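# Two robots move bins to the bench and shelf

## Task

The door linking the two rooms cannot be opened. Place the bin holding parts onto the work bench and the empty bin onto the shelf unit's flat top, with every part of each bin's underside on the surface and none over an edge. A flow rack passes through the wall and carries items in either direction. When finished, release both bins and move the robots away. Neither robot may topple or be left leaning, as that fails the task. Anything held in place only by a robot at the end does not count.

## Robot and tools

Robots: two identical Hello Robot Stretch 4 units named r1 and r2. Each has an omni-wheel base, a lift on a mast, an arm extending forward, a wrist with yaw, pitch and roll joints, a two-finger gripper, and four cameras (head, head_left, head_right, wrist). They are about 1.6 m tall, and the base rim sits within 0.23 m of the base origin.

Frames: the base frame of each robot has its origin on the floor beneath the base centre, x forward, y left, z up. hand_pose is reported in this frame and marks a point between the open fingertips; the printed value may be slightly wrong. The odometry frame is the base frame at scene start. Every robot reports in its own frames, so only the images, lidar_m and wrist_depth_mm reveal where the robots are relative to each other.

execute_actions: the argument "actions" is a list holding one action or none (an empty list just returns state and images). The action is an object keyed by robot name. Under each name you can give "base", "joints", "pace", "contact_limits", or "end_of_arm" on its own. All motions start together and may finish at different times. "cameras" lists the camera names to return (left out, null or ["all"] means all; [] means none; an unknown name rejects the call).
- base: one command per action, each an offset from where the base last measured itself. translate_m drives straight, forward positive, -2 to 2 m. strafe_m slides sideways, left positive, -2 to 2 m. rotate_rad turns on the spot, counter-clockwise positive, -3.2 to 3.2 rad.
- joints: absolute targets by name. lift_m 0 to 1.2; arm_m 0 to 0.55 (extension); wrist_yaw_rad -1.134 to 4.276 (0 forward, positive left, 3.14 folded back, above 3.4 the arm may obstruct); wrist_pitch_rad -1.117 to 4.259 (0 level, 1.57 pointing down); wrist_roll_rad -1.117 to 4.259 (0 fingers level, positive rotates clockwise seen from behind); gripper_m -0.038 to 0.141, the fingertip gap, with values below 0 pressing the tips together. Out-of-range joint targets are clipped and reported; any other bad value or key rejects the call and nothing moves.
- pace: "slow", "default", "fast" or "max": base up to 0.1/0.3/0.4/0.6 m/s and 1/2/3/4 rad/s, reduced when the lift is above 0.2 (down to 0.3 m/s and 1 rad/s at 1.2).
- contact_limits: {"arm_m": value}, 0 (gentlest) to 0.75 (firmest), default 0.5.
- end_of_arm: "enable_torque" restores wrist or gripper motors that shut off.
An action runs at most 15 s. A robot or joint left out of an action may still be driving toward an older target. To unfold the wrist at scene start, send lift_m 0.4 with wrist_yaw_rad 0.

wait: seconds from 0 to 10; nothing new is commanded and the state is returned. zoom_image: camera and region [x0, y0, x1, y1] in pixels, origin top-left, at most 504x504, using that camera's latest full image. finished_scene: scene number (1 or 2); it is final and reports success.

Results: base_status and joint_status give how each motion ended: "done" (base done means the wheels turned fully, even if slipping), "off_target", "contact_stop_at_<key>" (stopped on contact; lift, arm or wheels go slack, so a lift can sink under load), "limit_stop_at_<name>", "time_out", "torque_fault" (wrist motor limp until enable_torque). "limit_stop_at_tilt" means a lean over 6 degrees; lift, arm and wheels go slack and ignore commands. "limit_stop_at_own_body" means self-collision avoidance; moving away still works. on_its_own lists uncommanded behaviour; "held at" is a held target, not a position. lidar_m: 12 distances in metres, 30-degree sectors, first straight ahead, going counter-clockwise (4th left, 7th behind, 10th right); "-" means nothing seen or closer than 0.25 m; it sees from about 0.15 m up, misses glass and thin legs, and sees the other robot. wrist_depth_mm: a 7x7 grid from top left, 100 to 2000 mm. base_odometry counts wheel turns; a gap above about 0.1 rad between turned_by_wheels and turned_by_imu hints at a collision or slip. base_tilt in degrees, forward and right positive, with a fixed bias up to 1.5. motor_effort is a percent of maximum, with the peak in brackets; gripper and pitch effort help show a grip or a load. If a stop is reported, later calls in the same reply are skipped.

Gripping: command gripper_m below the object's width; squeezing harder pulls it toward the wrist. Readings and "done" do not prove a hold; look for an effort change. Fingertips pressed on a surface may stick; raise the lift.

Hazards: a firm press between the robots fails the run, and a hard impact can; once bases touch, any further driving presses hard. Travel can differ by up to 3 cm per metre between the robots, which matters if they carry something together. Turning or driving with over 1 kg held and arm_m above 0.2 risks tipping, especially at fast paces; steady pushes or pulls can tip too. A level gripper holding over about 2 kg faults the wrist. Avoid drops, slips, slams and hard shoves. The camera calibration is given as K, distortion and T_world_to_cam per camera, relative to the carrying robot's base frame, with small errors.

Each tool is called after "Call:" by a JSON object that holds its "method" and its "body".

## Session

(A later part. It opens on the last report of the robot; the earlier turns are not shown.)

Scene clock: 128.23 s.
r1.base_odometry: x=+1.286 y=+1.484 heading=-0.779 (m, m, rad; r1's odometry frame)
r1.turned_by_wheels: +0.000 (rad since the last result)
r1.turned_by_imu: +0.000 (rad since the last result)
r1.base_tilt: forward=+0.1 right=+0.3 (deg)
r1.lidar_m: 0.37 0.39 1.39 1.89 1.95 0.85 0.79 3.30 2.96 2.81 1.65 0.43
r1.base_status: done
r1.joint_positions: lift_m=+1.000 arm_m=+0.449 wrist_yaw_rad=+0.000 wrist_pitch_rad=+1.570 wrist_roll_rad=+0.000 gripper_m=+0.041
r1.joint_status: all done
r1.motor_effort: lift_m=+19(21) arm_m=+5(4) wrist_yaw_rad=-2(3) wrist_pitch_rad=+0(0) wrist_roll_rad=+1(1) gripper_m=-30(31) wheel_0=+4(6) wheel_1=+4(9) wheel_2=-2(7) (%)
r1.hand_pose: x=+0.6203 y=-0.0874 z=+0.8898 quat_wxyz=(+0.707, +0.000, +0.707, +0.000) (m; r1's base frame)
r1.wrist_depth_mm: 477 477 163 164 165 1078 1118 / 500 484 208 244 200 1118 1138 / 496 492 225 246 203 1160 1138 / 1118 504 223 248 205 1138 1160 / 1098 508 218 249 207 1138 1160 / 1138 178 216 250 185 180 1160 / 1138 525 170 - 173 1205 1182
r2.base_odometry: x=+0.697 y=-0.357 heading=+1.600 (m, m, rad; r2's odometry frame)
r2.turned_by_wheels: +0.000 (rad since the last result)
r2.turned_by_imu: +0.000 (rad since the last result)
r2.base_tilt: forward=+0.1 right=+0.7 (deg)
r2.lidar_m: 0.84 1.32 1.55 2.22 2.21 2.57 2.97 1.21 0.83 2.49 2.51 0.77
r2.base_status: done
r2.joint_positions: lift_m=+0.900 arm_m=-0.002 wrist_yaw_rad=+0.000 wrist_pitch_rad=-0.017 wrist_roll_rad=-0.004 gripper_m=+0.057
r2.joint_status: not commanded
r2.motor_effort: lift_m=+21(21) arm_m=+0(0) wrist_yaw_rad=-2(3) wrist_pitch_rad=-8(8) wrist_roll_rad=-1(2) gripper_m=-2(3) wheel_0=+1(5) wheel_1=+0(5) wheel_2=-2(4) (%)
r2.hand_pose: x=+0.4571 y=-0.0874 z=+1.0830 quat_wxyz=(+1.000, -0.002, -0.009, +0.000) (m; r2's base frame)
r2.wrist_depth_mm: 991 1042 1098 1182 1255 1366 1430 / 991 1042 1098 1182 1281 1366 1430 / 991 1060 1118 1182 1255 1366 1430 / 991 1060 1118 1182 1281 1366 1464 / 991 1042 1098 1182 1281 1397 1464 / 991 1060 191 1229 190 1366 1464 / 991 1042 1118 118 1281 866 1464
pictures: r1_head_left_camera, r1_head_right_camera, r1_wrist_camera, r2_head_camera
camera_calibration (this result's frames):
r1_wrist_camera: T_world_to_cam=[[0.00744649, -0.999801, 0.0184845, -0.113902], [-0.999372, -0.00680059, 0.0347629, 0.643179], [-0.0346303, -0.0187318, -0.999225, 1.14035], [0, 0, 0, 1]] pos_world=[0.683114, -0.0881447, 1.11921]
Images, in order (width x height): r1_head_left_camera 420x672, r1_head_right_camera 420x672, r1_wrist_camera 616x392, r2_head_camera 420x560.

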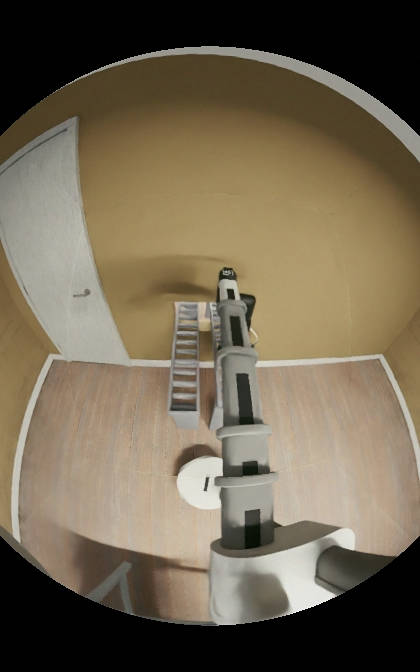

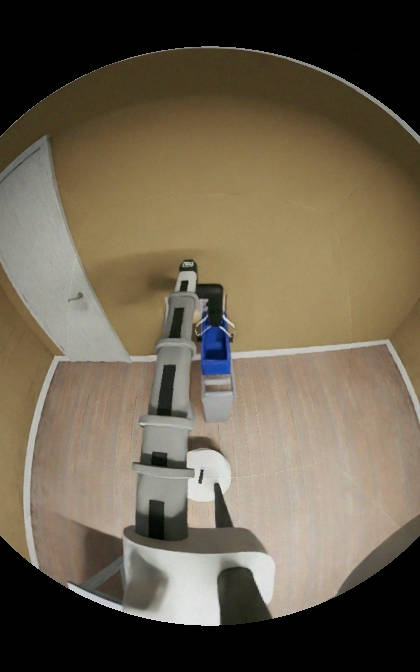

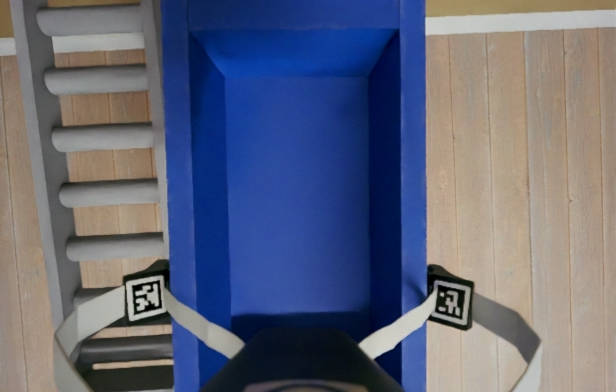

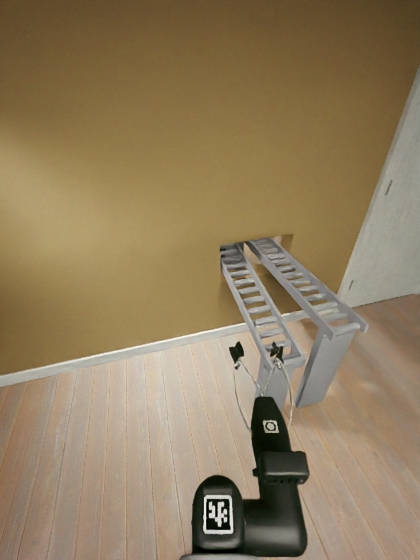

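Call:
{"method": "execute_actions", "body": {"actions": [{"r1":{"base":{"strafe_m":-0.012},"joints":{"wrist_pitch_rad":1.67,"lift_m":0.93},"pace":"slow"},"r2":{"base":{"rotate_rad":-0.35}}}], "cameras": ["r1_head_right_camera","r1_wrist_camera","r2_head_camera"]}}

Call:
{"method": "zoom_image", "body": {"camera": "r1_head_right_camera", "region": [170, 270, 270, 430]}}

Scene clock: 130.97 s.
r1.base_odometry: x=+1.278 y=+1.475 heading=-0.779 (m, m, rad; r1's odometry frame)
r1.turned_by_wheels: +0.000 (rad since the last result)
r1.turned_by_imu: +0.001 (rad since the last result)
r1.base_tilt: forward=+0.1 right=+0.4 (deg)
r1.lidar_m: 0.40 0.38 1.38 1.91 1.96 0.87 0.81 3.29 2.96 2.78 1.64 0.44
r1.base_status: done
r1.joint_positions: lift_m=+0.930 arm_m=+0.449 wrist_yaw_rad=+0.000 wrist_pitch_rad=+1.669 wrist_roll_rad=+0.000 gripper_m=+0.041
r1.joint_status: all done
r1.motor_effort: lift_m=+19(22) arm_m=+5(5) wrist_yaw_rad=-2(3) wrist_pitch_rad=+4(3) wrist_roll_rad=+0(0) gripper_m=-28(31) wheel_0=+5(6) wheel_1=-2(7) wheel_2=+0(2) (%)
r1.hand_pose: x=+0.5917 y=-0.0874 z=+0.8212 quat_wxyz=(+0.671, +0.000, +0.741, +0.000) (m; r1's base frame)
r1.wrist_depth_mm: 404 404 163 164 165 991 991 / 410 402 208 243 200 1008 1025 / 424 427 226 247 203 1060 1025 / 442 436 222 248 205 1078 1060 / 452 449 220 249 207 1078 1118 / 452 178 217 250 185 179 1118 / 455 459 170 - 173 1160 1138
r2.base_odometry: x=+0.697 y=-0.357 heading=+1.250 (m, m, rad; r2's odometry frame)
r2.turned_by_wheels: -0.350 (rad since the last result)
r2.turned_by_imu: -0.358 (rad since the last result)
r2.base_tilt: forward=+0.1 right=+0.6 (deg)
r2.lidar_m: 0.76 1.24 1.36 1.74 2.20 2.24 2.90 2.97 0.91 0.82 2.51 1.06
r2.base_status: done
r2.joint_positions: lift_m=+0.900 arm_m=-0.002 wrist_yaw_rad=+0.000 wrist_pitch_rad=-0.017 wrist_roll_rad=-0.004 gripper_m=+0.057
r2.joint_status: not commanded
r2.motor_effort: lift_m=+21(21) arm_m=+0(0) wrist_yaw_rad=-2(1) wrist_pitch_rad=-8(8) wrist_roll_rad=-1(1) gripper_m=-5(4) wheel_0=+0(5) wheel_1=+0(4) wheel_2=+0(2) (%)
r2.hand_pose: x=+0.4571 y=-0.0874 z=+1.0830 quat_wxyz=(+1.000, -0.002, -0.009, +0.000) (m; r2's base frame)
r2.wrist_depth_mm: 991 1118 1308 1499 1808 - - / 1008 1118 1281 1499 1756 - - / 991 1138 1281 1499 1756 - - / 991 1098 1255 1499 1756 - - / 991 1118 1255 1464 1756 - - / 991 1138 191 1464 190 - - / 991 1060 1182 118 1756 - -
pictures: r1_head_right_camera, r1_wrist_camera, r2_head_camera
camera_calibration (this result's frames):
r1_wrist_camera: T_world_to_cam=[[0.00921375, -0.999802, 0.0176617, -0.112792], [-0.991014, -0.00677298, 0.133584, 0.530914], [-0.133438, -0.0187338, -0.99088, 1.12243], [0, 0, 0, 1]] pos_world=[0.676957, -0.0881466, 1.04326]
Images, in order (width x height): r1_head_right_camera 420x672, r1_wrist_camera 616x392, r2_head_camera 420x560.

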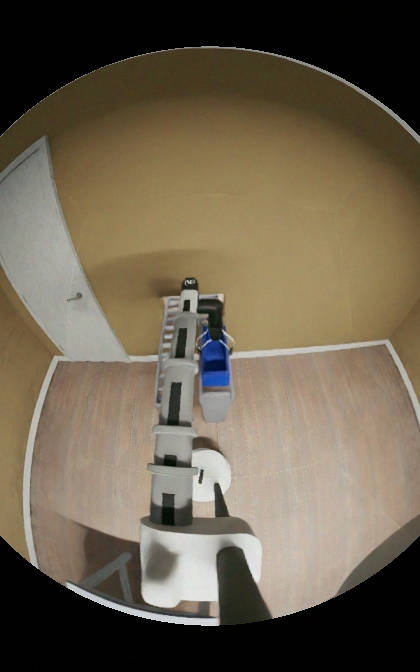

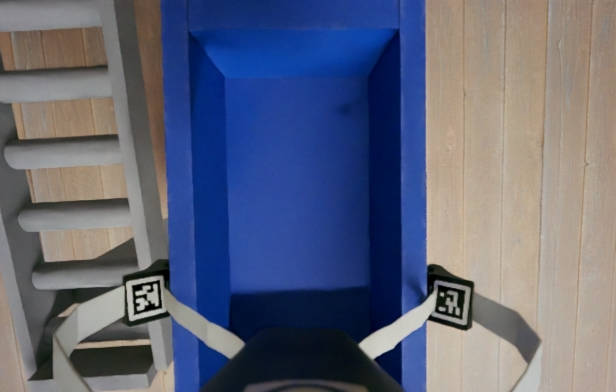

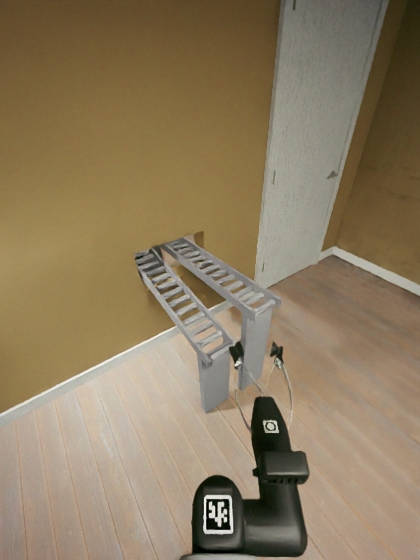

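Region (170, 270, 270, 430) of r1_head_right_camera's 420x672 image, scaled by 3.150, with more detail than that image has; it fills the left 315 columns of this view, and the rest is white.

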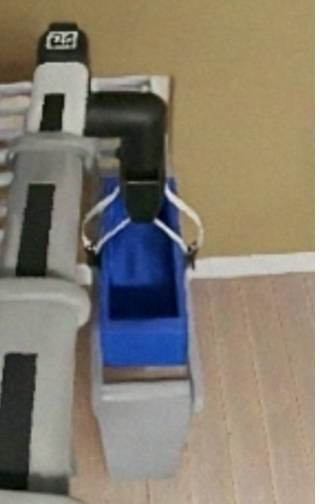

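Call:
{"method": "execute_actions", "body": {"actions": [{"r1":{"joints":{"lift_m":0.87},"pace":"slow"},"r2":{"base":{"rotate_rad":0.7}}}], "cameras": ["r1_head_right_camera","r1_wrist_camera","r2_head_camera"]}}

Call:
{"method": "zoom_image", "body": {"camera": "r1_head_right_camera", "region": [170, 270, 270, 430]}}

Scene clock: 133.10 s.
r1.base_odometry: x=+1.278 y=+1.475 heading=-0.779 (m, m, rad; r1's odometry frame)
r1.turned_by_wheels: +0.000 (rad since the last result)
r1.turned_by_imu: +0.001 (rad since the last result)
r1.base_tilt: forward=+0.1 right=+0.4 (deg)
r1.lidar_m: 0.39 0.40 1.41 1.91 1.98 0.85 0.83 3.29 2.95 2.80 1.61 0.42
r1.base_status: not commanded
r1.joint_positions: lift_m=+0.870 arm_m=+0.449 wrist_yaw_rad=+0.000 wrist_pitch_rad=+1.669 wrist_roll_rad=+0.000 gripper_m=+0.041
r1.joint_status: all done
r1.motor_effort: lift_m=+19(17) arm_m=+5(5) wrist_yaw_rad=-2(2) wrist_pitch_rad=+2(2) wrist_roll_rad=+1(1) gripper_m=-31(32) wheel_0=+5(5) wheel_1=-2(2) wheel_2=+0(0) (%)
r1.hand_pose: x=+0.5917 y=-0.0874 z=+0.7612 quat_wxyz=(+0.671, +0.000, +0.741, +0.000) (m; r1's base frame)
r1.wrist_depth_mm: 917 931 163 164 166 946 946 / 347 375 209 243 201 976 991 / 366 368 225 247 202 976 976 / 976 384 223 247 206 991 1008 / 991 379 220 249 208 1042 1042 / 392 178 216 252 185 179 1042 / 410 410 171 - 173 1060 1060
r2.base_odometry: x=+0.697 y=-0.357 heading=+1.950 (m, m, rad; r2's odometry frame)
r2.turned_by_wheels: +0.700 (rad since the last result)
r2.turned_by_imu: +0.714 (rad since the last result)
r2.base_tilt: forward=+0.1 right=+0.7 (deg)
r2.lidar_m: 1.32 1.43 2.09 2.20 2.36 3.02 1.80 0.81 0.91 2.52 0.83 0.76
r2.base_status: done
r2.joint_positions: lift_m=+0.900 arm_m=-0.002 wrist_yaw_rad=+0.000 wrist_pitch_rad=-0.017 wrist_roll_rad=-0.004 gripper_m=+0.057
r2.joint_status: not commanded
r2.motor_effort: lift_m=+21(21) arm_m=+0(1) wrist_yaw_rad=+0(1) wrist_pitch_rad=-8(7) wrist_roll_rad=-1(1) gripper_m=-5(7) wheel_0=-1(5) wheel_1=+1(2) wheel_2=+1(3) (%)
r2.hand_pose: x=+0.4571 y=-0.0874 z=+1.0830 quat_wxyz=(+1.000, -0.002, -0.009, +0.000) (m; r2's base frame)
r2.wrist_depth_mm: 1138 1118 1118 1098 1078 1060 1042 / 1160 1118 1118 1098 1078 1060 1060 / 1160 1138 1118 1098 1098 1060 1060 / 1160 1138 1118 1098 1098 1078 1060 / 1182 1160 1138 1118 1078 1078 1060 / 1182 1160 191 1098 190 1281 1308 / 1182 1160 1160 118 1098 1042 1078
pictures: r1_head_right_camera, r1_wrist_camera, r2_head_camera
camera_calibration (this result's frames):
r1_wrist_camera: T_world_to_cam=[[0.00921438, -0.999802, 0.0176616, -0.111733], [-0.991013, -0.0067734, 0.133596, 0.538918], [-0.13345, -0.0187338, -0.990878, 1.06297], [0, 0, 0, 1]] pos_world=[0.676958, -0.0881465, 0.983252]
Images, in order (width x height): r1_head_right_camera 420x672, r1_wrist_camera 616x392, r2_head_camera 420x560.

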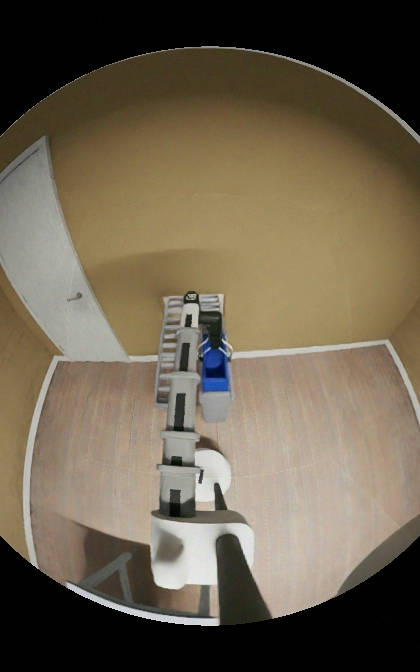

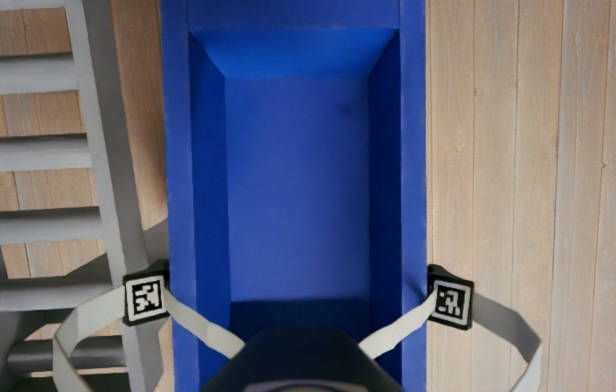

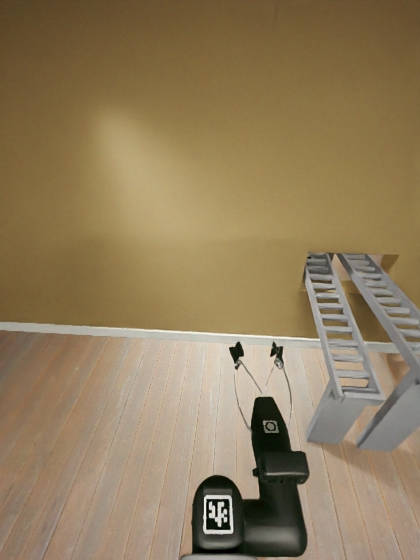

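Region (170, 270, 270, 430) of r1_head_right_camera's 420x672 image, scaled by 3.150, with more detail than that image has; it fills the left 315 columns of this view, and the rest is white.

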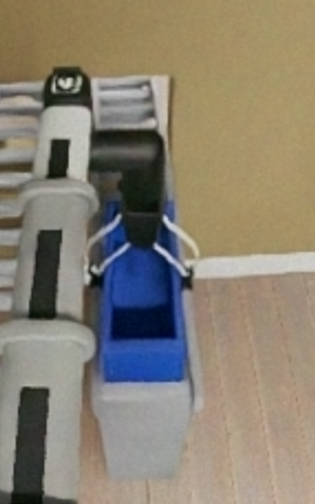

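Call:
{"method": "execute_actions", "body": {"actions": [{"r1":{"joints":{"lift_m":0.82},"pace":"slow"},"r2":{"base":{"rotate_rad":-0.08}}}], "cameras": ["r1_head_right_camera","r1_wrist_camera"]}}

Call:
{"method": "zoom_image", "body": {"camera": "r1_head_right_camera", "region": [170, 270, 270, 430]}}

Scene clock: 134.77 s.
r1.base_odometry: x=+1.278 y=+1.475 heading=-0.779 (m, m, rad; r1's odometry frame)
r1.turned_by_wheels: +0.000 (rad since the last result)
r1.turned_by_imu: +0.001 (rad since the last result)
r1.base_tilt: forward=+0.1 right=+0.4 (deg)
r1.lidar_m: 0.38 0.39 1.40 1.90 1.97 0.88 0.83 3.27 2.94 2.82 1.62 0.41
r1.base_status: not commanded
r1.joint_positions: lift_m=+0.821 arm_m=+0.449 wrist_yaw_rad=+0.000 wrist_pitch_rad=+1.671 wrist_roll_rad=+0.000 gripper_m=+0.040
r1.joint_status: all done
r1.motor_effort: lift_m=+9(24) arm_m=+5(5) wrist_yaw_rad=-3(3) wrist_pitch_rad=-2(4) wrist_roll_rad=+2(0) gripper_m=-26(30) wheel_0=+5(5) wheel_1=-2(3) wheel_2=+0(0) (%)
r1.hand_pose: x=+0.5912 y=-0.0874 z=+0.7121 quat_wxyz=(+0.671, +0.000, +0.742, +0.000) (m; r1's base frame)
r1.wrist_depth_mm: 300 891 164 165 166 891 917 / 304 891 208 245 199 917 931 / 314 917 225 247 202 931 976 / 946 931 224 249 205 960 976 / 332 334 223 249 207 991 991 / 349 179 218 250 185 180 1025 / 366 370 170 - 172 1042 1025
r2.base_odometry: x=+0.697 y=-0.357 heading=+1.870 (m, m, rad; r2's odometry frame)
r2.turned_by_wheels: -0.080 (rad since the last result)
r2.turned_by_imu: -0.082 (rad since the last result)
r2.base_tilt: forward=+0.0 right=+0.7 (deg)
r2.lidar_m: 1.33 1.39 1.93 2.21 2.29 3.06 2.97 0.82 0.83 2.52 0.93 0.75
r2.base_status: done
r2.joint_positions: lift_m=+0.900 arm_m=-0.002 wrist_yaw_rad=+0.000 wrist_pitch_rad=-0.017 wrist_roll_rad=-0.004 gripper_m=+0.057
r2.joint_status: not commanded
r2.motor_effort: lift_m=+21(21) arm_m=+0(0) wrist_yaw_rad=+3(0) wrist_pitch_rad=-9(9) wrist_roll_rad=-1(1) gripper_m=-3(4) wheel_0=+0(3) wheel_1=+1(3) wheel_2=+1(5) (%)
r2.hand_pose: x=+0.4571 y=-0.0874 z=+1.0830 quat_wxyz=(+1.000, -0.002, -0.009, +0.000) (m; r2's base frame)
r2.wrist_depth_mm: 1098 1098 1098 1098 1098 1098 1098 / 1098 1078 1098 1098 1098 1098 1118 / 1098 1098 1098 1098 1098 1098 1118 / 1098 1118 1098 1118 1118 1118 1118 / 1098 1098 1118 1098 1118 1118 1118 / 1118 1098 191 1118 189 1366 1138 / 1118 1118 1118 118 1118 1008 1008
pictures: r1_head_right_camera, r1_wrist_camera
camera_calibration (this result's frames):
r1_wrist_camera: T_world_to_cam=[[0.00941802, -0.9998, 0.0176415, -0.110971], [-0.990717, -0.00693685, 0.135766, 0.543215], [-0.135617, -0.0187564, -0.990584, 1.01528], [0, 0, 0, 1]] pos_world=[0.676906, -0.0881372, 0.933926]
Images, in order (width x height): r1_head_right_camera 420x672, r1_wrist_camera 616x392.

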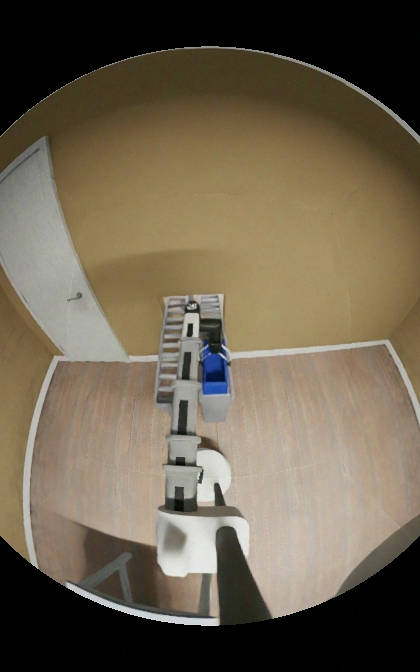

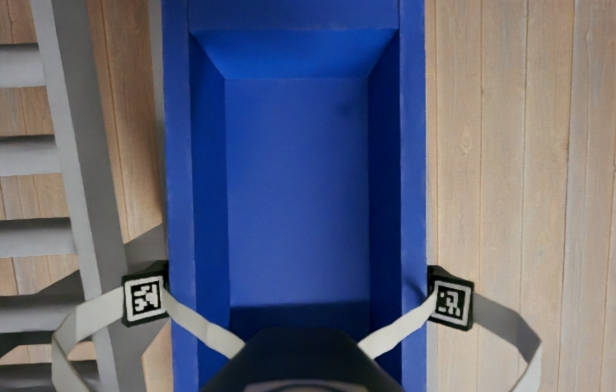

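Region (170, 270, 270, 430) of r1_head_right_camera's 420x672 image, scaled by 3.150, with more detail than that image has; it fills the left 315 columns of this view, and the rest is white.

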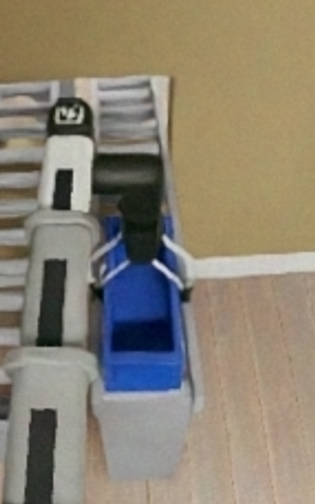

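Call:
{"method": "execute_actions", "body": {"actions": [{"r1":{"joints":{"lift_m":0.826,"arm_m":0.49},"pace":"slow"}}], "cameras": []}}

Call:
{"method": "execute_actions", "body": {"actions": [{"r1":{"joints":{"gripper_m":0.141}}}], "cameras": ["r1_wrist_camera"]}}

Call:
{"method": "execute_actions", "body": {"actions": [{"r1":{"joints":{"lift_m":1.0}}}], "cameras": ["r1_head_right_camera","r1_wrist_camera","r2_head_camera"]}}

Scene clock: 136.70 s.
r1.base_odometry: x=+1.278 y=+1.475 heading=-0.779 (m, m, rad; r1's odometry frame)
r1.turned_by_wheels: +0.000 (rad since the last result)
r1.turned_by_imu: +0.000 (rad since the last result)
r1.base_tilt: forward=+0.1 right=+0.4 (deg)
r1.lidar_m: 0.36 0.40 1.41 1.90 1.97 0.89 0.82 3.28 2.97 2.81 1.65 0.44
r1.base_status: not commanded
r1.joint_positions: lift_m=+0.826 arm_m=+0.489 wrist_yaw_rad=+0.000 wrist_pitch_rad=+1.670 wrist_roll_rad=+0.000 gripper_m=+0.041
r1.joint_status: all done
r1.motor_effort: lift_m=+23(24) arm_m=+5(5) wrist_yaw_rad=-3(3) wrist_pitch_rad=+1(3) wrist_roll_rad=+1(1) gripper_m=-30(27) wheel_0=+5(5) wheel_1=-2(2) wheel_2=+0(0) (%)
r1.hand_pose: x=+0.6315 y=-0.0874 z=+0.7169 quat_wxyz=(+0.671, +0.000, +0.741, +0.000) (m; r1's base frame)
r1.wrist_depth_mm: 294 891 164 164 165 917 891 / 306 891 209 245 200 917 931 / 307 904 225 245 202 946 946 / 324 931 223 247 205 976 960 / 343 334 220 249 207 991 976 / 488 178 217 252 184 180 991 / 355 397 169 - 173 1060 1008
r2.base_odometry: x=+0.697 y=-0.357 heading=+1.870 (m, m, rad; r2's odometry frame)
r2.turned_by_wheels: +0.000 (rad since the last result)
r2.turned_by_imu: +0.000 (rad since the last result)
r2.base_tilt: forward=+0.1 right=+0.7 (deg)
r2.lidar_m: 1.32 1.39 1.92 2.20 2.29 3.06 2.96 0.81 0.84 2.49 0.94 0.76
r2.base_status: not commanded
r2.joint_positions: lift_m=+0.900 arm_m=-0.002 wrist_yaw_rad=+0.000 wrist_pitch_rad=-0.017 wrist_roll_rad=-0.004 gripper_m=+0.057
r2.joint_status: not commanded
r2.motor_effort: lift_m=+21(20) arm_m=+0(0) wrist_yaw_rad=+0(1) wrist_pitch_rad=-8(8) wrist_roll_rad=-2(1) gripper_m=-5(6) wheel_0=+0(0) wheel_1=+1(1) wheel_2=+0(0) (%)
r2.hand_pose: x=+0.4571 y=-0.0874 z=+1.0830 quat_wxyz=(+1.000, -0.002, -0.009, +0.000) (m; r2's base frame)
r2.wrist_depth_mm: 1078 1098 1078 1098 1098 1098 1098 / 1078 1098 1098 1098 1098 1118 1118 / 1098 1098 1098 1098 1118 1118 1118 / 1098 1098 1098 1098 1118 1138 1138 / 1118 1118 1118 1118 1118 1118 1138 / 1118 1118 191 1118 189 1366 1118 / 1118 1118 1118 118 1118 1008 991
pictures: none
No camera images: the call's "cameras" was empty. Leave "cameras" out to get every camera's image.

Scene clock: 138.70 s.
r1.base_odometry: x=+1.278 y=+1.475 heading=-0.779 (m, m, rad; r1's odometry frame)
r1.turned_by_wheels: +0.000 (rad since the last result)
r1.turned_by_imu: +0.001 (rad since the last result)
r1.base_tilt: forward=+0.0 right=+0.4 (deg)
r1.lidar_m: 0.38 0.37 1.41 1.91 1.96 0.86 0.83 3.29 2.96 2.80 1.63 0.42
r1.base_status: not commanded
r1.joint_positions: lift_m=+0.827 arm_m=+0.489 wrist_yaw_rad=+0.001 wrist_pitch_rad=+1.670 wrist_roll_rad=+0.000 gripper_m=+0.141
r1.joint_status: all done
r1.motor_effort: lift_m=+6(23) arm_m=+4(5) wrist_yaw_rad=-6(6) wrist_pitch_rad=+0(1) wrist_roll_rad=+0(1) gripper_m=+0(29) wheel_0=+5(5) wheel_1=-1(2) wheel_2=+1(1) (%)
r1.hand_pose: x=+0.6318 y=-0.0875 z=+0.7183 quat_wxyz=(+0.671, +0.000, +0.741, +0.000) (m; r1's base frame)
r1.wrist_depth_mm: 301 891 180 181 182 917 931 / 320 891 206 256 232 960 976 / 320 931 228 263 236 946 976 / 332 931 224 263 240 976 991 / 931 340 222 265 220 976 1008 / 539 332 183 265 196 1008 1025 / 366 375 189 - 249 1042 1078
r2.base_odometry: x=+0.697 y=-0.357 heading=+1.870 (m, m, rad; r2's odometry frame)
r2.turned_by_wheels: +0.000 (rad since the last result)
r2.turned_by_imu: -0.001 (rad since the last result)
r2.base_tilt: forward=+0.1 right=+0.7 (deg)
r2.lidar_m: 1.33 1.39 1.94 2.20 2.33 3.04 2.97 0.81 0.84 2.52 0.95 0.76
r2.base_status: not commanded
r2.joint_positions: lift_m=+0.900 arm_m=-0.002 wrist_yaw_rad=+0.000 wrist_pitch_rad=-0.017 wrist_roll_rad=-0.004 gripper_m=+0.057
r2.joint_status: not commanded
r2.motor_effort: lift_m=+21(21) arm_m=+0(0) wrist_yaw_rad=+2(1) wrist_pitch_rad=-8(8) wrist_roll_rad=-1(2) gripper_m=-4(4) wheel_0=+0(0) wheel_1=+1(1) wheel_2=+1(1) (%)
r2.hand_pose: x=+0.4571 y=-0.0874 z=+1.0830 quat_wxyz=(+1.000, -0.002, -0.009, +0.000) (m; r2's base frame)
r2.wrist_depth_mm: 1078 1078 1098 1098 1118 1098 1118 / 1098 1098 1098 1098 1118 1118 1118 / 1078 1098 1098 1098 1098 1118 1118 / 1118 1098 1118 1098 1118 1118 1098 / 1118 1118 1118 1118 1118 1118 1118 / 1118 1118 191 1118 189 1366 1138 / 1118 1118 1118 118 1118 1008 991
pictures: r1_wrist_camera
camera_calibration (this result's frames):
r1_wrist_camera: T_world_to_cam=[[0.0104176, -0.99979, 0.0176572, -0.112135], [-0.99091, -0.00795341, 0.134289, 0.583698], [-0.13412, -0.0188956, -0.990785, 1.02615], [0, 0, 0, 1]] pos_world=[0.717188, -0.0880789, 0.940288]
Images, in order (width x height): r1_wrist_camera 616x392.

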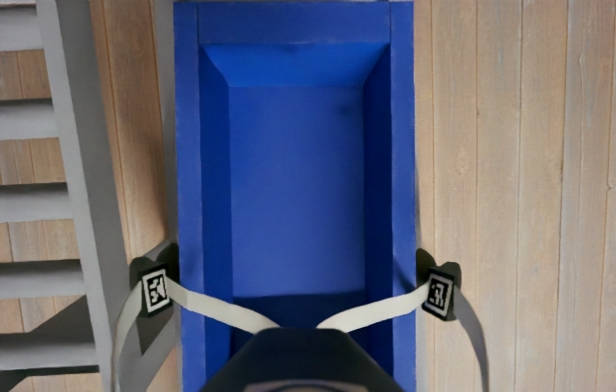

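Scene clock: 140.50 s.
r1.base_odometry: x=+1.278 y=+1.475 heading=-0.779 (m, m, rad; r1's odometry frame)
r1.turned_by_wheels: +0.000 (rad since the last result)
r1.turned_by_imu: +0.000 (rad since the last result)
r1.base_tilt: forward=+0.1 right=+0.3 (deg)
r1.lidar_m: 0.39 0.40 1.41 1.90 1.98 0.87 0.82 3.28 2.91 2.80 1.62 0.42
r1.base_status: not commanded
r1.joint_positions: lift_m=+1.000 arm_m=+0.489 wrist_yaw_rad=+0.000 wrist_pitch_rad=+1.670 wrist_roll_rad=+0.000 gripper_m=+0.141
r1.joint_status: all done
r1.motor_effort: lift_m=+22(26) arm_m=+4(3) wrist_yaw_rad=-3(6) wrist_pitch_rad=+1(1) wrist_roll_rad=+1(1) gripper_m=-2(0) wheel_0=+5(5) wheel_1=-1(1) wheel_2=+1(1) (%)
r1.hand_pose: x=+0.6318 y=-0.0874 z=+0.8910 quat_wxyz=(+0.671, +0.000, +0.741, +0.000) (m; r1's base frame)
r1.wrist_depth_mm: 469 976 413 418 1078 1078 1098 / 469 488 418 421 1098 1078 1098 / 492 517 421 427 1118 1118 1098 / 512 504 1098 427 1138 1138 1160 / 1138 508 654 449 1160 1138 1205 / 1160 521 445 442 500 1205 1205 / 1160 539 1008 - 1229 1205 1205
r2.base_odometry: x=+0.697 y=-0.357 heading=+1.870 (m, m, rad; r2's odometry frame)
r2.turned_by_wheels: +0.000 (rad since the last result)
r2.turned_by_imu: +0.000 (rad since the last result)
r2.base_tilt: forward=+0.0 right=+0.7 (deg)
r2.lidar_m: 1.33 1.39 1.90 2.20 2.31 3.06 2.96 0.81 0.84 2.50 0.92 0.76
r2.base_status: not commanded
r2.joint_positions: lift_m=+0.900 arm_m=-0.002 wrist_yaw_rad=+0.000 wrist_pitch_rad=-0.017 wrist_roll_rad=-0.004 gripper_m=+0.057
r2.joint_status: not commanded
r2.motor_effort: lift_m=+21(21) arm_m=+0(0) wrist_yaw_rad=+1(1) wrist_pitch_rad=-8(9) wrist_roll_rad=-2(1) gripper_m=-6(3) wheel_0=-1(0) wheel_1=+1(1) wheel_2=+1(0) (%)
r2.hand_pose: x=+0.4571 y=-0.0874 z=+1.0830 quat_wxyz=(+1.000, -0.002, -0.009, +0.000) (m; r2's base frame)
r2.wrist_depth_mm: 1078 1098 1098 1098 1098 1098 1118 / 1078 1098 1098 1098 1098 1098 1118 / 1098 1098 1098 1118 1098 1098 1118 / 1098 1098 1098 1098 1118 1098 1118 / 1098 1098 1118 1118 1118 1118 1118 / 1118 1118 191 1118 189 1336 1138 / 1098 1118 1118 118 1118 1008 991
pictures: r1_head_right_camera, r1_wrist_camera, r2_head_camera
camera_calibration (this result's frames):
r1_wrist_camera: T_world_to_cam=[[0.00935499, -0.9998, 0.0176586, -0.114483], [-0.990939, -0.00690296, 0.134135, 0.56072], [-0.133987, -0.0187535, -0.990806, 1.19713], [0, 0, 0, 1]] pos_world=[0.717109, -0.0881392, 1.11293]
Images, in order (width x height): r1_head_right_camera 420x672, r1_wrist_camera 616x392, r2_head_camera 420x560.

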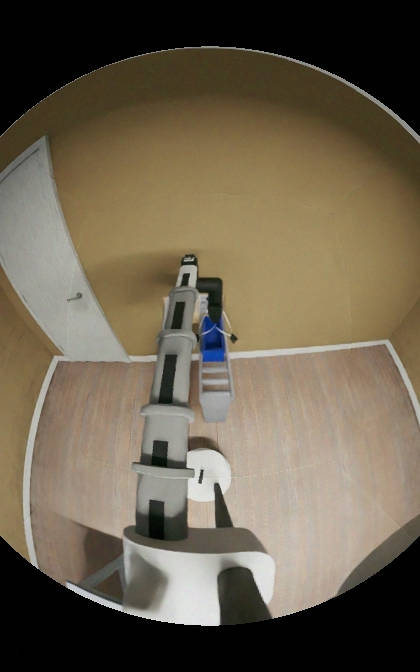

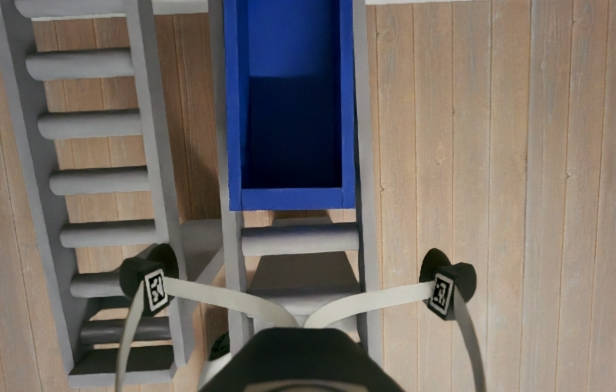

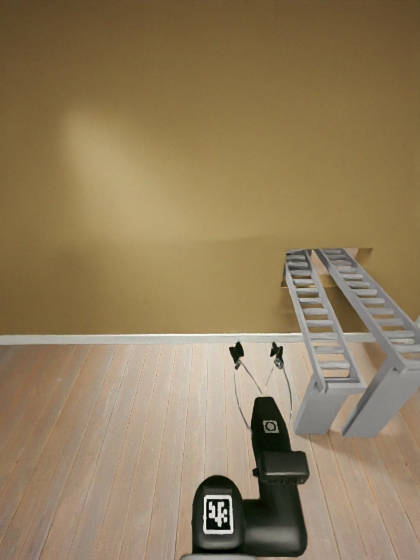

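Call:
{"method": "execute_actions", "body": {"actions": [{"r1":{"base":{"translate_m":-0.25},"joints":{"arm_m":0.05,"wrist_pitch_rad":1.0}},"r2":{"base":{"strafe_m":-0.42},"joints":{"lift_m":1.05,"wrist_pitch_rad":1.57,"gripper_m":0.141,"arm_m":0.2}}}], "cameras": ["r1_head_left_camera","r2_head_right_camera","r2_wrist_camera","r2_head_camera"]}}

Scene clock: 143.97 s.
r1.base_odometry: x=+1.100 y=+1.651 heading=-0.779 (m, m, rad; r1's odometry frame)
r1.turned_by_wheels: -0.001 (rad since the last result)
r1.turned_by_imu: +0.002 (rad since the last result)
r1.base_tilt: forward=+0.1 right=+0.3 (deg)
r1.lidar_m: 0.62 0.66 1.81 1.90 0.85 0.61 0.57 3.04 2.98 2.81 1.97 0.71
r1.base_status: done
r1.joint_positions: lift_m=+1.000 arm_m=+0.051 wrist_yaw_rad=+0.000 wrist_pitch_rad=+1.001 wrist_roll_rad=+0.000 gripper_m=+0.141
r1.joint_status: all done
r1.motor_effort: lift_m=+22(22) arm_m=-5(6) wrist_yaw_rad=-2(3) wrist_pitch_rad=-4(7) wrist_roll_rad=+1(1) gripper_m=+3(0) wheel_0=-5(8) wheel_1=-2(6) wheel_2=-1(9) (%)
r1.hand_pose: x=+0.3773 y=-0.0874 z=+0.9351 quat_wxyz=(+0.877, +0.000, +0.480, +0.000) (m; r1's base frame)
r1.wrist_depth_mm: 1138 878 904 788 1229 1255 1281 / 1308 1229 820 683 1430 1464 1499 / 1464 1430 741 661 1499 1464 1464 / 1336 676 866 798 1366 1397 1366 / 1182 1205 1138 1118 1255 1255 1255 / 1118 1118 1118 1138 1118 1138 1182 / 1060 1060 1060 - 1078 1078 1098
r2.base_odometry: x=+1.099 y=-0.233 heading=+1.870 (m, m, rad; r2's odometry frame)
r2.turned_by_wheels: +0.000 (rad since the last result)
r2.turned_by_imu: -0.001 (rad since the last result)
r2.base_tilt: forward=+0.1 right=+0.7 (deg)
r2.lidar_m: 0.63 1.38 1.90 2.62 2.74 3.08 0.59 0.59 2.20 2.09 1.85 0.68
r2.base_status: done
r2.joint_positions: lift_m=+1.050 arm_m=+0.199 wrist_yaw_rad=+0.000 wrist_pitch_rad=+1.570 wrist_roll_rad=-0.004 gripper_m=+0.141
r2.joint_status: all done
r2.motor_effort: lift_m=+22(23) arm_m=+7(8) wrist_yaw_rad=+0(1) wrist_pitch_rad=-1(7) wrist_roll_rad=-1(1) gripper_m=-2(2) wheel_0=-2(7) wheel_1=+1(7) wheel_2=+0(4) (%)
r2.hand_pose: x=+0.3699 y=-0.0874 z=+0.9394 quat_wxyz=(+0.707, -0.001, +0.707, +0.001) (m; r2's base frame)
r2.wrist_depth_mm: 1138 1138 1138 585 778 1138 1138 / 1118 1138 1138 1138 1138 1138 1160 / 1138 1138 1138 1160 1160 1160 1160 / 1160 1160 1160 1160 1160 1160 1160 / 1160 1160 1160 1160 1160 1182 1182 / 1160 202 960 946 1160 1182 1160 / 1160 1160 960 123 1182 1182 1182
pictures: r1_head_left_camera, r2_head_camera, r2_head_right_camera, r2_wrist_camera
camera_calibration (this result's frames):
r2_wrist_camera: T_world_to_cam=[[-0.0287382, -0.99935, 0.0217671, -0.10145], [-0.99891, 0.0295132, 0.036162, 0.386241], [-0.0367809, -0.0207041, -0.999109, 1.17736], [0, 0, 0, 1]] pos_world=[0.426209, -0.0884065, 1.16455]
Images, in order (width x height): r1_head_left_camera 420x672, r2_head_camera 420x560, r2_head_right_camera 420x672, r2_wrist_camera 616x392.

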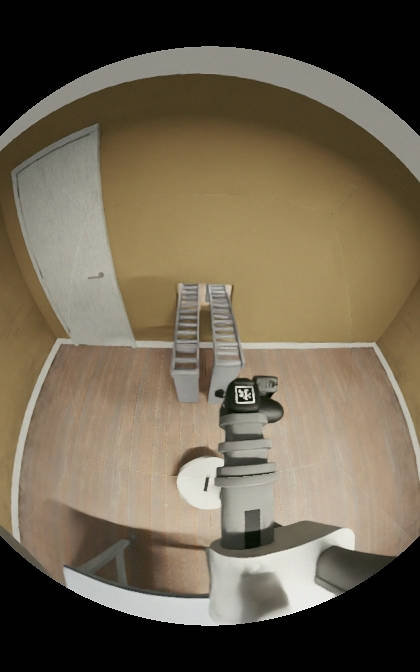

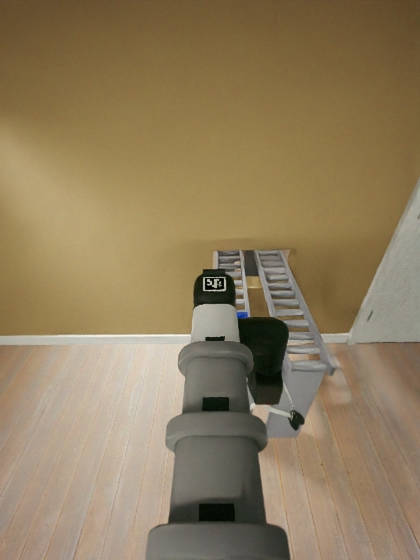

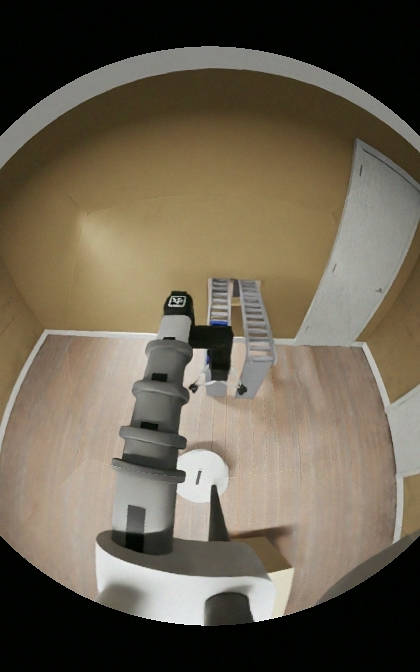

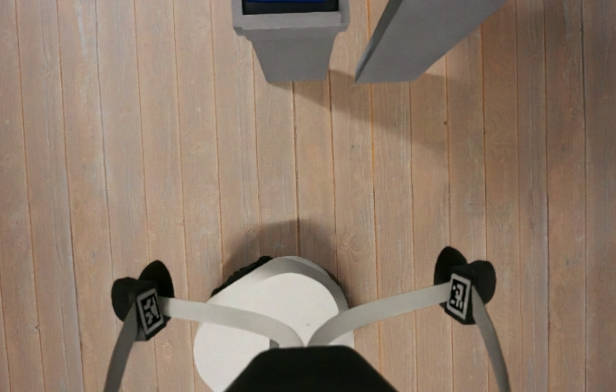

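Call:
{"method": "execute_actions", "body": {"actions": [{"r1":{"base":{"rotate_rad":1.6},"joints":{"lift_m":0.6,"wrist_pitch_rad":0}},"r2":{"base":{"translate_m":0.245},"joints":{"arm_m":0.45,"lift_m":0.98}}}], "cameras": ["r1_head_camera","r2_head_right_camera","r2_wrist_camera"]}}

Scene clock: 146.83 s.
r1.base_odometry: x=+1.100 y=+1.651 heading=+0.820 (m, m, rad; r1's odometry frame)
r1.turned_by_wheels: +1.600 (rad since the last result)
r1.turned_by_imu: +1.562 (rad since the last result)
r1.base_tilt: forward=+0.1 right=+0.3 (deg)
r1.lidar_m: 1.86 0.85 0.61 0.56 3.05 2.99 2.83 1.94 0.65 0.62 0.65 1.82
r1.base_status: done
r1.joint_positions: lift_m=+0.600 arm_m=+0.051 wrist_yaw_rad=+0.000 wrist_pitch_rad=+0.003 wrist_roll_rad=+0.000 gripper_m=+0.141
r1.joint_status: all done
r1.motor_effort: lift_m=+18(19) arm_m=-5(4) wrist_yaw_rad=-3(3) wrist_pitch_rad=-6(11) wrist_roll_rad=+0(0) gripper_m=-4(1) wheel_0=-3(7) wheel_1=-2(1) wheel_2=-1(9) (%)
r1.hand_pose: x=+0.5102 y=-0.0874 z=+0.7777 quat_wxyz=(+1.000, +0.000, +0.001, +0.000) (m; r1's base frame)
r1.wrist_depth_mm: 1537 1576 1618 1618 1661 1661 1708 / 1576 1618 1576 1661 1661 1708 1661 / 1576 1661 1661 1661 1708 1756 1618 / 1576 1618 1661 1618 1708 1756 1661 / 1537 1661 1708 1756 1756 1756 1661 / 1661 1708 1661 1661 1708 1756 1661 / 1618 1618 1661 - 1708 1661 1576
r2.base_odometry: x=+1.026 y=+0.001 heading=+1.870 (m, m, rad; r2's odometry frame)
r2.turned_by_wheels: +0.000 (rad since the last result)
r2.turned_by_imu: -0.001 (rad since the last result)
r2.base_tilt: forward=+0.1 right=+0.7 (deg)
r2.lidar_m: 0.38 1.13 1.56 2.61 2.71 3.32 0.83 0.86 2.14 2.08 0.57 0.41
r2.base_status: done
r2.joint_positions: lift_m=+0.980 arm_m=+0.449 wrist_yaw_rad=+0.000 wrist_pitch_rad=+1.570 wrist_roll_rad=-0.004 gripper_m=+0.141
r2.joint_status: all done
r2.motor_effort: lift_m=+13(21) arm_m=+7(10) wrist_yaw_rad=+0(2) wrist_pitch_rad=-1(3) wrist_roll_rad=-1(1) gripper_m=+0(2) wheel_0=+0(6) wheel_1=-1(3) wheel_2=+1(12) (%)
r2.hand_pose: x=+0.6199 y=-0.0874 z=+0.8701 quat_wxyz=(+0.707, -0.001, +0.707, +0.001) (m; r2's base frame)
r2.wrist_depth_mm: 991 1008 991 991 1078 415 427 / 1060 1060 1060 1078 1078 421 442 / 1078 1078 1078 496 1078 421 1078 / 1078 1078 1078 500 1098 430 1098 / 1078 1078 1098 508 878 410 418 / 1078 203 504 517 530 407 418 / 1098 1098 1098 123 1118 415 424
pictures: r1_head_camera, r2_head_right_camera, r2_wrist_camera
camera_calibration (this result's frames):
r2_wrist_camera: T_world_to_cam=[[-0.0286615, -0.999352, 0.0217653, -0.0928022], [-0.998915, 0.0294352, 0.0361008, 0.638555], [-0.0367181, -0.020707, -0.999111, 1.1173], [0, 0, 0, 1]] pos_world=[0.676228, -0.0884021, 1.09527]
Images, in order (width x height): r1_head_camera 420x560, r2_head_right_camera 420x672, r2_wrist_camera 616x392.

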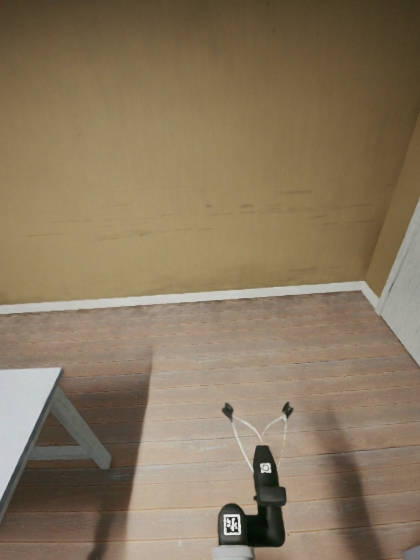

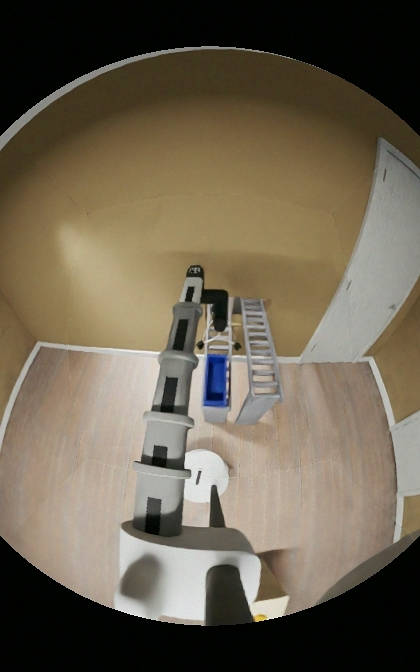

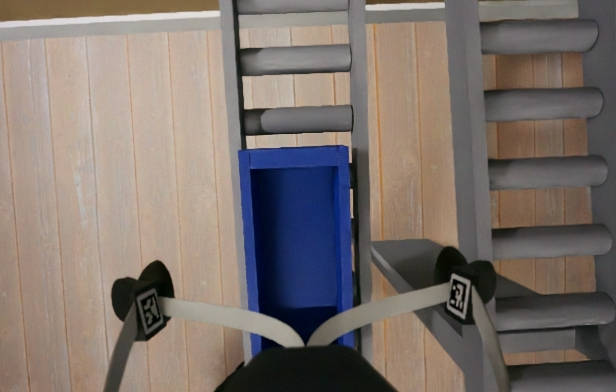

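Call:
{"method": "execute_actions", "body": {"actions": [{"r2":{"base":{"strafe_m":0.012},"joints":{"arm_m":0.41,"lift_m":0.85,"wrist_pitch_rad":1.5},"pace":"slow"}}], "cameras": ["r2_wrist_camera"]}}

Scene clock: 149.10 s.
r1.base_odometry: x=+1.100 y=+1.651 heading=+0.820 (m, m, rad; r1's odometry frame)
r1.turned_by_wheels: +0.000 (rad since the last result)
r1.turned_by_imu: +0.001 (rad since the last result)
r1.base_tilt: forward=+0.1 right=+0.4 (deg)
r1.lidar_m: 1.88 0.84 0.59 0.57 3.08 2.97 2.85 1.96 0.67 0.62 0.63 1.83
r1.base_status: not commanded
r1.joint_positions: lift_m=+0.600 arm_m=+0.051 wrist_yaw_rad=+0.000 wrist_pitch_rad=+0.003 wrist_roll_rad=+0.000 gripper_m=+0.141
r1.joint_status: not commanded
r1.motor_effort: lift_m=+18(18) arm_m=-4(5) wrist_yaw_rad=-3(3) wrist_pitch_rad=-8(7) wrist_roll_rad=+1(0) gripper_m=+0(1) wheel_0=-3(3) wheel_1=-2(1) wheel_2=-1(1) (%)
r1.hand_pose: x=+0.5102 y=-0.0874 z=+0.7777 quat_wxyz=(+1.000, +0.000, +0.001, +0.000) (m; r1's base frame)
r1.wrist_depth_mm: 1618 1618 1576 1661 1661 1708 1661 / 1537 1618 1661 1618 1661 1756 1618 / 1661 1537 1661 1661 1661 1756 1618 / 1576 1618 1661 1661 1708 1708 1618 / 1576 1661 1661 1708 1708 1863 1661 / 1576 1708 1708 1708 1708 1756 1708 / 1576 1618 1661 - 1708 1618 1618
r2.base_odometry: x=+1.015 y=-0.003 heading=+1.870 (m, m, rad; r2's odometry frame)
r2.turned_by_wheels: +0.000 (rad since the last result)
r2.turned_by_imu: +0.000 (rad since the last result)
r2.base_tilt: forward=+0.1 right=+0.7 (deg)
r2.lidar_m: 0.37 1.14 1.56 2.60 2.72 3.31 0.83 0.84 2.15 2.11 0.57 0.41
r2.base_status: done
r2.joint_positions: lift_m=+0.850 arm_m=+0.411 wrist_yaw_rad=+0.000 wrist_pitch_rad=+1.500 wrist_roll_rad=-0.004 gripper_m=+0.141
r2.joint_status: all done
r2.motor_effort: lift_m=+12(13) arm_m=-7(10) wrist_yaw_rad=+0(2) wrist_pitch_rad=-3(4) wrist_roll_rad=-1(1) gripper_m=-1(2) wheel_0=+0(5) wheel_1=+1(3) wheel_2=+0(1) (%)
r2.hand_pose: x=+0.6025 y=-0.0874 z=+0.7408 quat_wxyz=(+0.732, -0.001, +0.682, +0.001) (m; r2's base frame)
r2.wrist_depth_mm: 917 931 387 377 891 976 283 / 960 960 946 382 976 976 286 / 946 960 370 368 359 960 276 / 946 960 960 373 364 960 291 / 946 960 946 377 377 946 289 / 946 202 338 382 310 445 290 / 931 946 946 123 377 413 293
pictures: r2_wrist_camera
camera_calibration (this result's frames):
r2_wrist_camera: T_world_to_cam=[[-0.0301085, -0.999352, 0.0197162, -0.088095], [-0.999011, 0.0294411, -0.0333071, 0.677338], [0.0327051, -0.0206996, -0.999251, 0.945793], [0, 0, 0, 1]] pos_world=[0.643084, -0.088402, 0.969381]
Images, in order (width x height): r2_wrist_camera 616x392.

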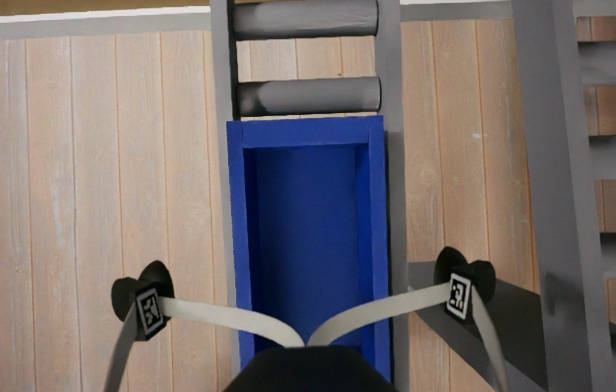

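Call:
{"method": "execute_actions", "body": {"actions": [{"r2":{"joints":{"arm_m":0.375,"lift_m":0.8},"pace":"slow"}}], "cameras": ["r2_wrist_camera"]}}

Scene clock: 151.20 s.
r1.base_odometry: x=+1.100 y=+1.651 heading=+0.820 (m, m, rad; r1's odometry frame)
r1.turned_by_wheels: +0.000 (rad since the last result)
r1.turned_by_imu: +0.001 (rad since the last result)
r1.base_tilt: forward=+0.1 right=+0.3 (deg)
r1.lidar_m: 1.90 0.86 0.61 0.55 3.06 2.98 2.85 1.94 0.70 0.61 0.64 1.79
r1.base_status: not commanded
r1.joint_positions: lift_m=+0.600 arm_m=+0.051 wrist_yaw_rad=+0.000 wrist_pitch_rad=+0.003 wrist_roll_rad=+0.000 gripper_m=+0.141
r1.joint_status: not commanded
r1.motor_effort: lift_m=+18(18) arm_m=-5(5) wrist_yaw_rad=-3(3) wrist_pitch_rad=-7(6) wrist_roll_rad=-1(1) gripper_m=+0(3) wheel_0=-3(3) wheel_1=-2(1) wheel_2=-1(1) (%)
r1.hand_pose: x=+0.5102 y=-0.0874 z=+0.7777 quat_wxyz=(+1.000, +0.000, +0.001, +0.000) (m; r1's base frame)
r1.wrist_depth_mm: 1537 1618 1661 1661 1661 1708 1618 / 1576 1618 1661 1661 1708 1756 1661 / 1576 1576 1618 1708 1708 1708 1618 / 1618 1618 1661 1661 1708 1756 1618 / 1576 1618 1661 1756 1756 1708 1661 / 1618 1576 1618 1661 1708 1708 1708 / 1537 1618 1661 - 1708 1708 1576
r2.base_odometry: x=+1.015 y=-0.003 heading=+1.870 (m, m, rad; r2's odometry frame)
r2.turned_by_wheels: +0.000 (rad since the last result)
r2.turned_by_imu: -0.001 (rad since the last result)
r2.base_tilt: forward=+0.1 right=+0.7 (deg)
r2.lidar_m: 0.38 1.13 1.55 2.59 2.71 3.30 0.82 0.84 2.17 2.10 0.57 0.42
r2.base_status: not commanded
r2.joint_positions: lift_m=+0.800 arm_m=+0.376 wrist_yaw_rad=+0.000 wrist_pitch_rad=+1.500 wrist_roll_rad=-0.004 gripper_m=+0.141
r2.joint_status: all done
r2.motor_effort: lift_m=+12(12) arm_m=-7(9) wrist_yaw_rad=-1(1) wrist_pitch_rad=-2(2) wrist_roll_rad=-1(1) gripper_m=-1(2) wheel_0=+0(0) wheel_1=+1(0) wheel_2=+0(1) (%)
r2.hand_pose: x=+0.5675 y=-0.0874 z=+0.6908 quat_wxyz=(+0.732, -0.001, +0.682, +0.001) (m; r2's base frame)
r2.wrist_depth_mm: 904 917 327 327 329 917 597 / 917 917 294 263 276 917 931 / 917 904 312 324 315 917 917 / 891 904 325 327 319 917 917 / 891 904 330 330 322 904 917 / 904 202 272 334 259 357 402 / 891 891 904 123 329 904 300
pictures: r2_wrist_camera
camera_calibration (this result's frames):
r2_wrist_camera: T_world_to_cam=[[-0.030109, -0.999352, 0.0197154, -0.0881615], [-0.999011, 0.0294411, -0.0333344, 0.64074], [0.0327324, -0.0206996, -0.99925, 0.89695], [0, 0, 0, 1]] pos_world=[0.608093, -0.088402, 0.919374]
Images, in order (width x height): r2_wrist_camera 616x392.

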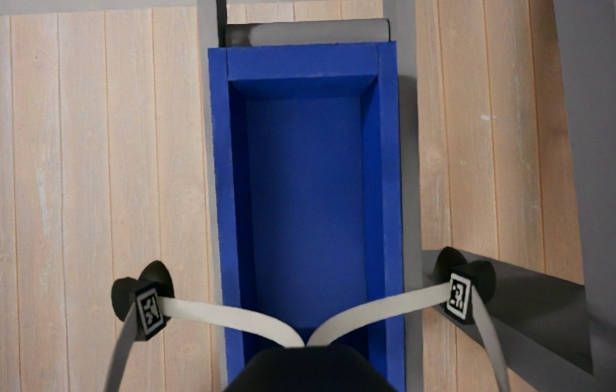

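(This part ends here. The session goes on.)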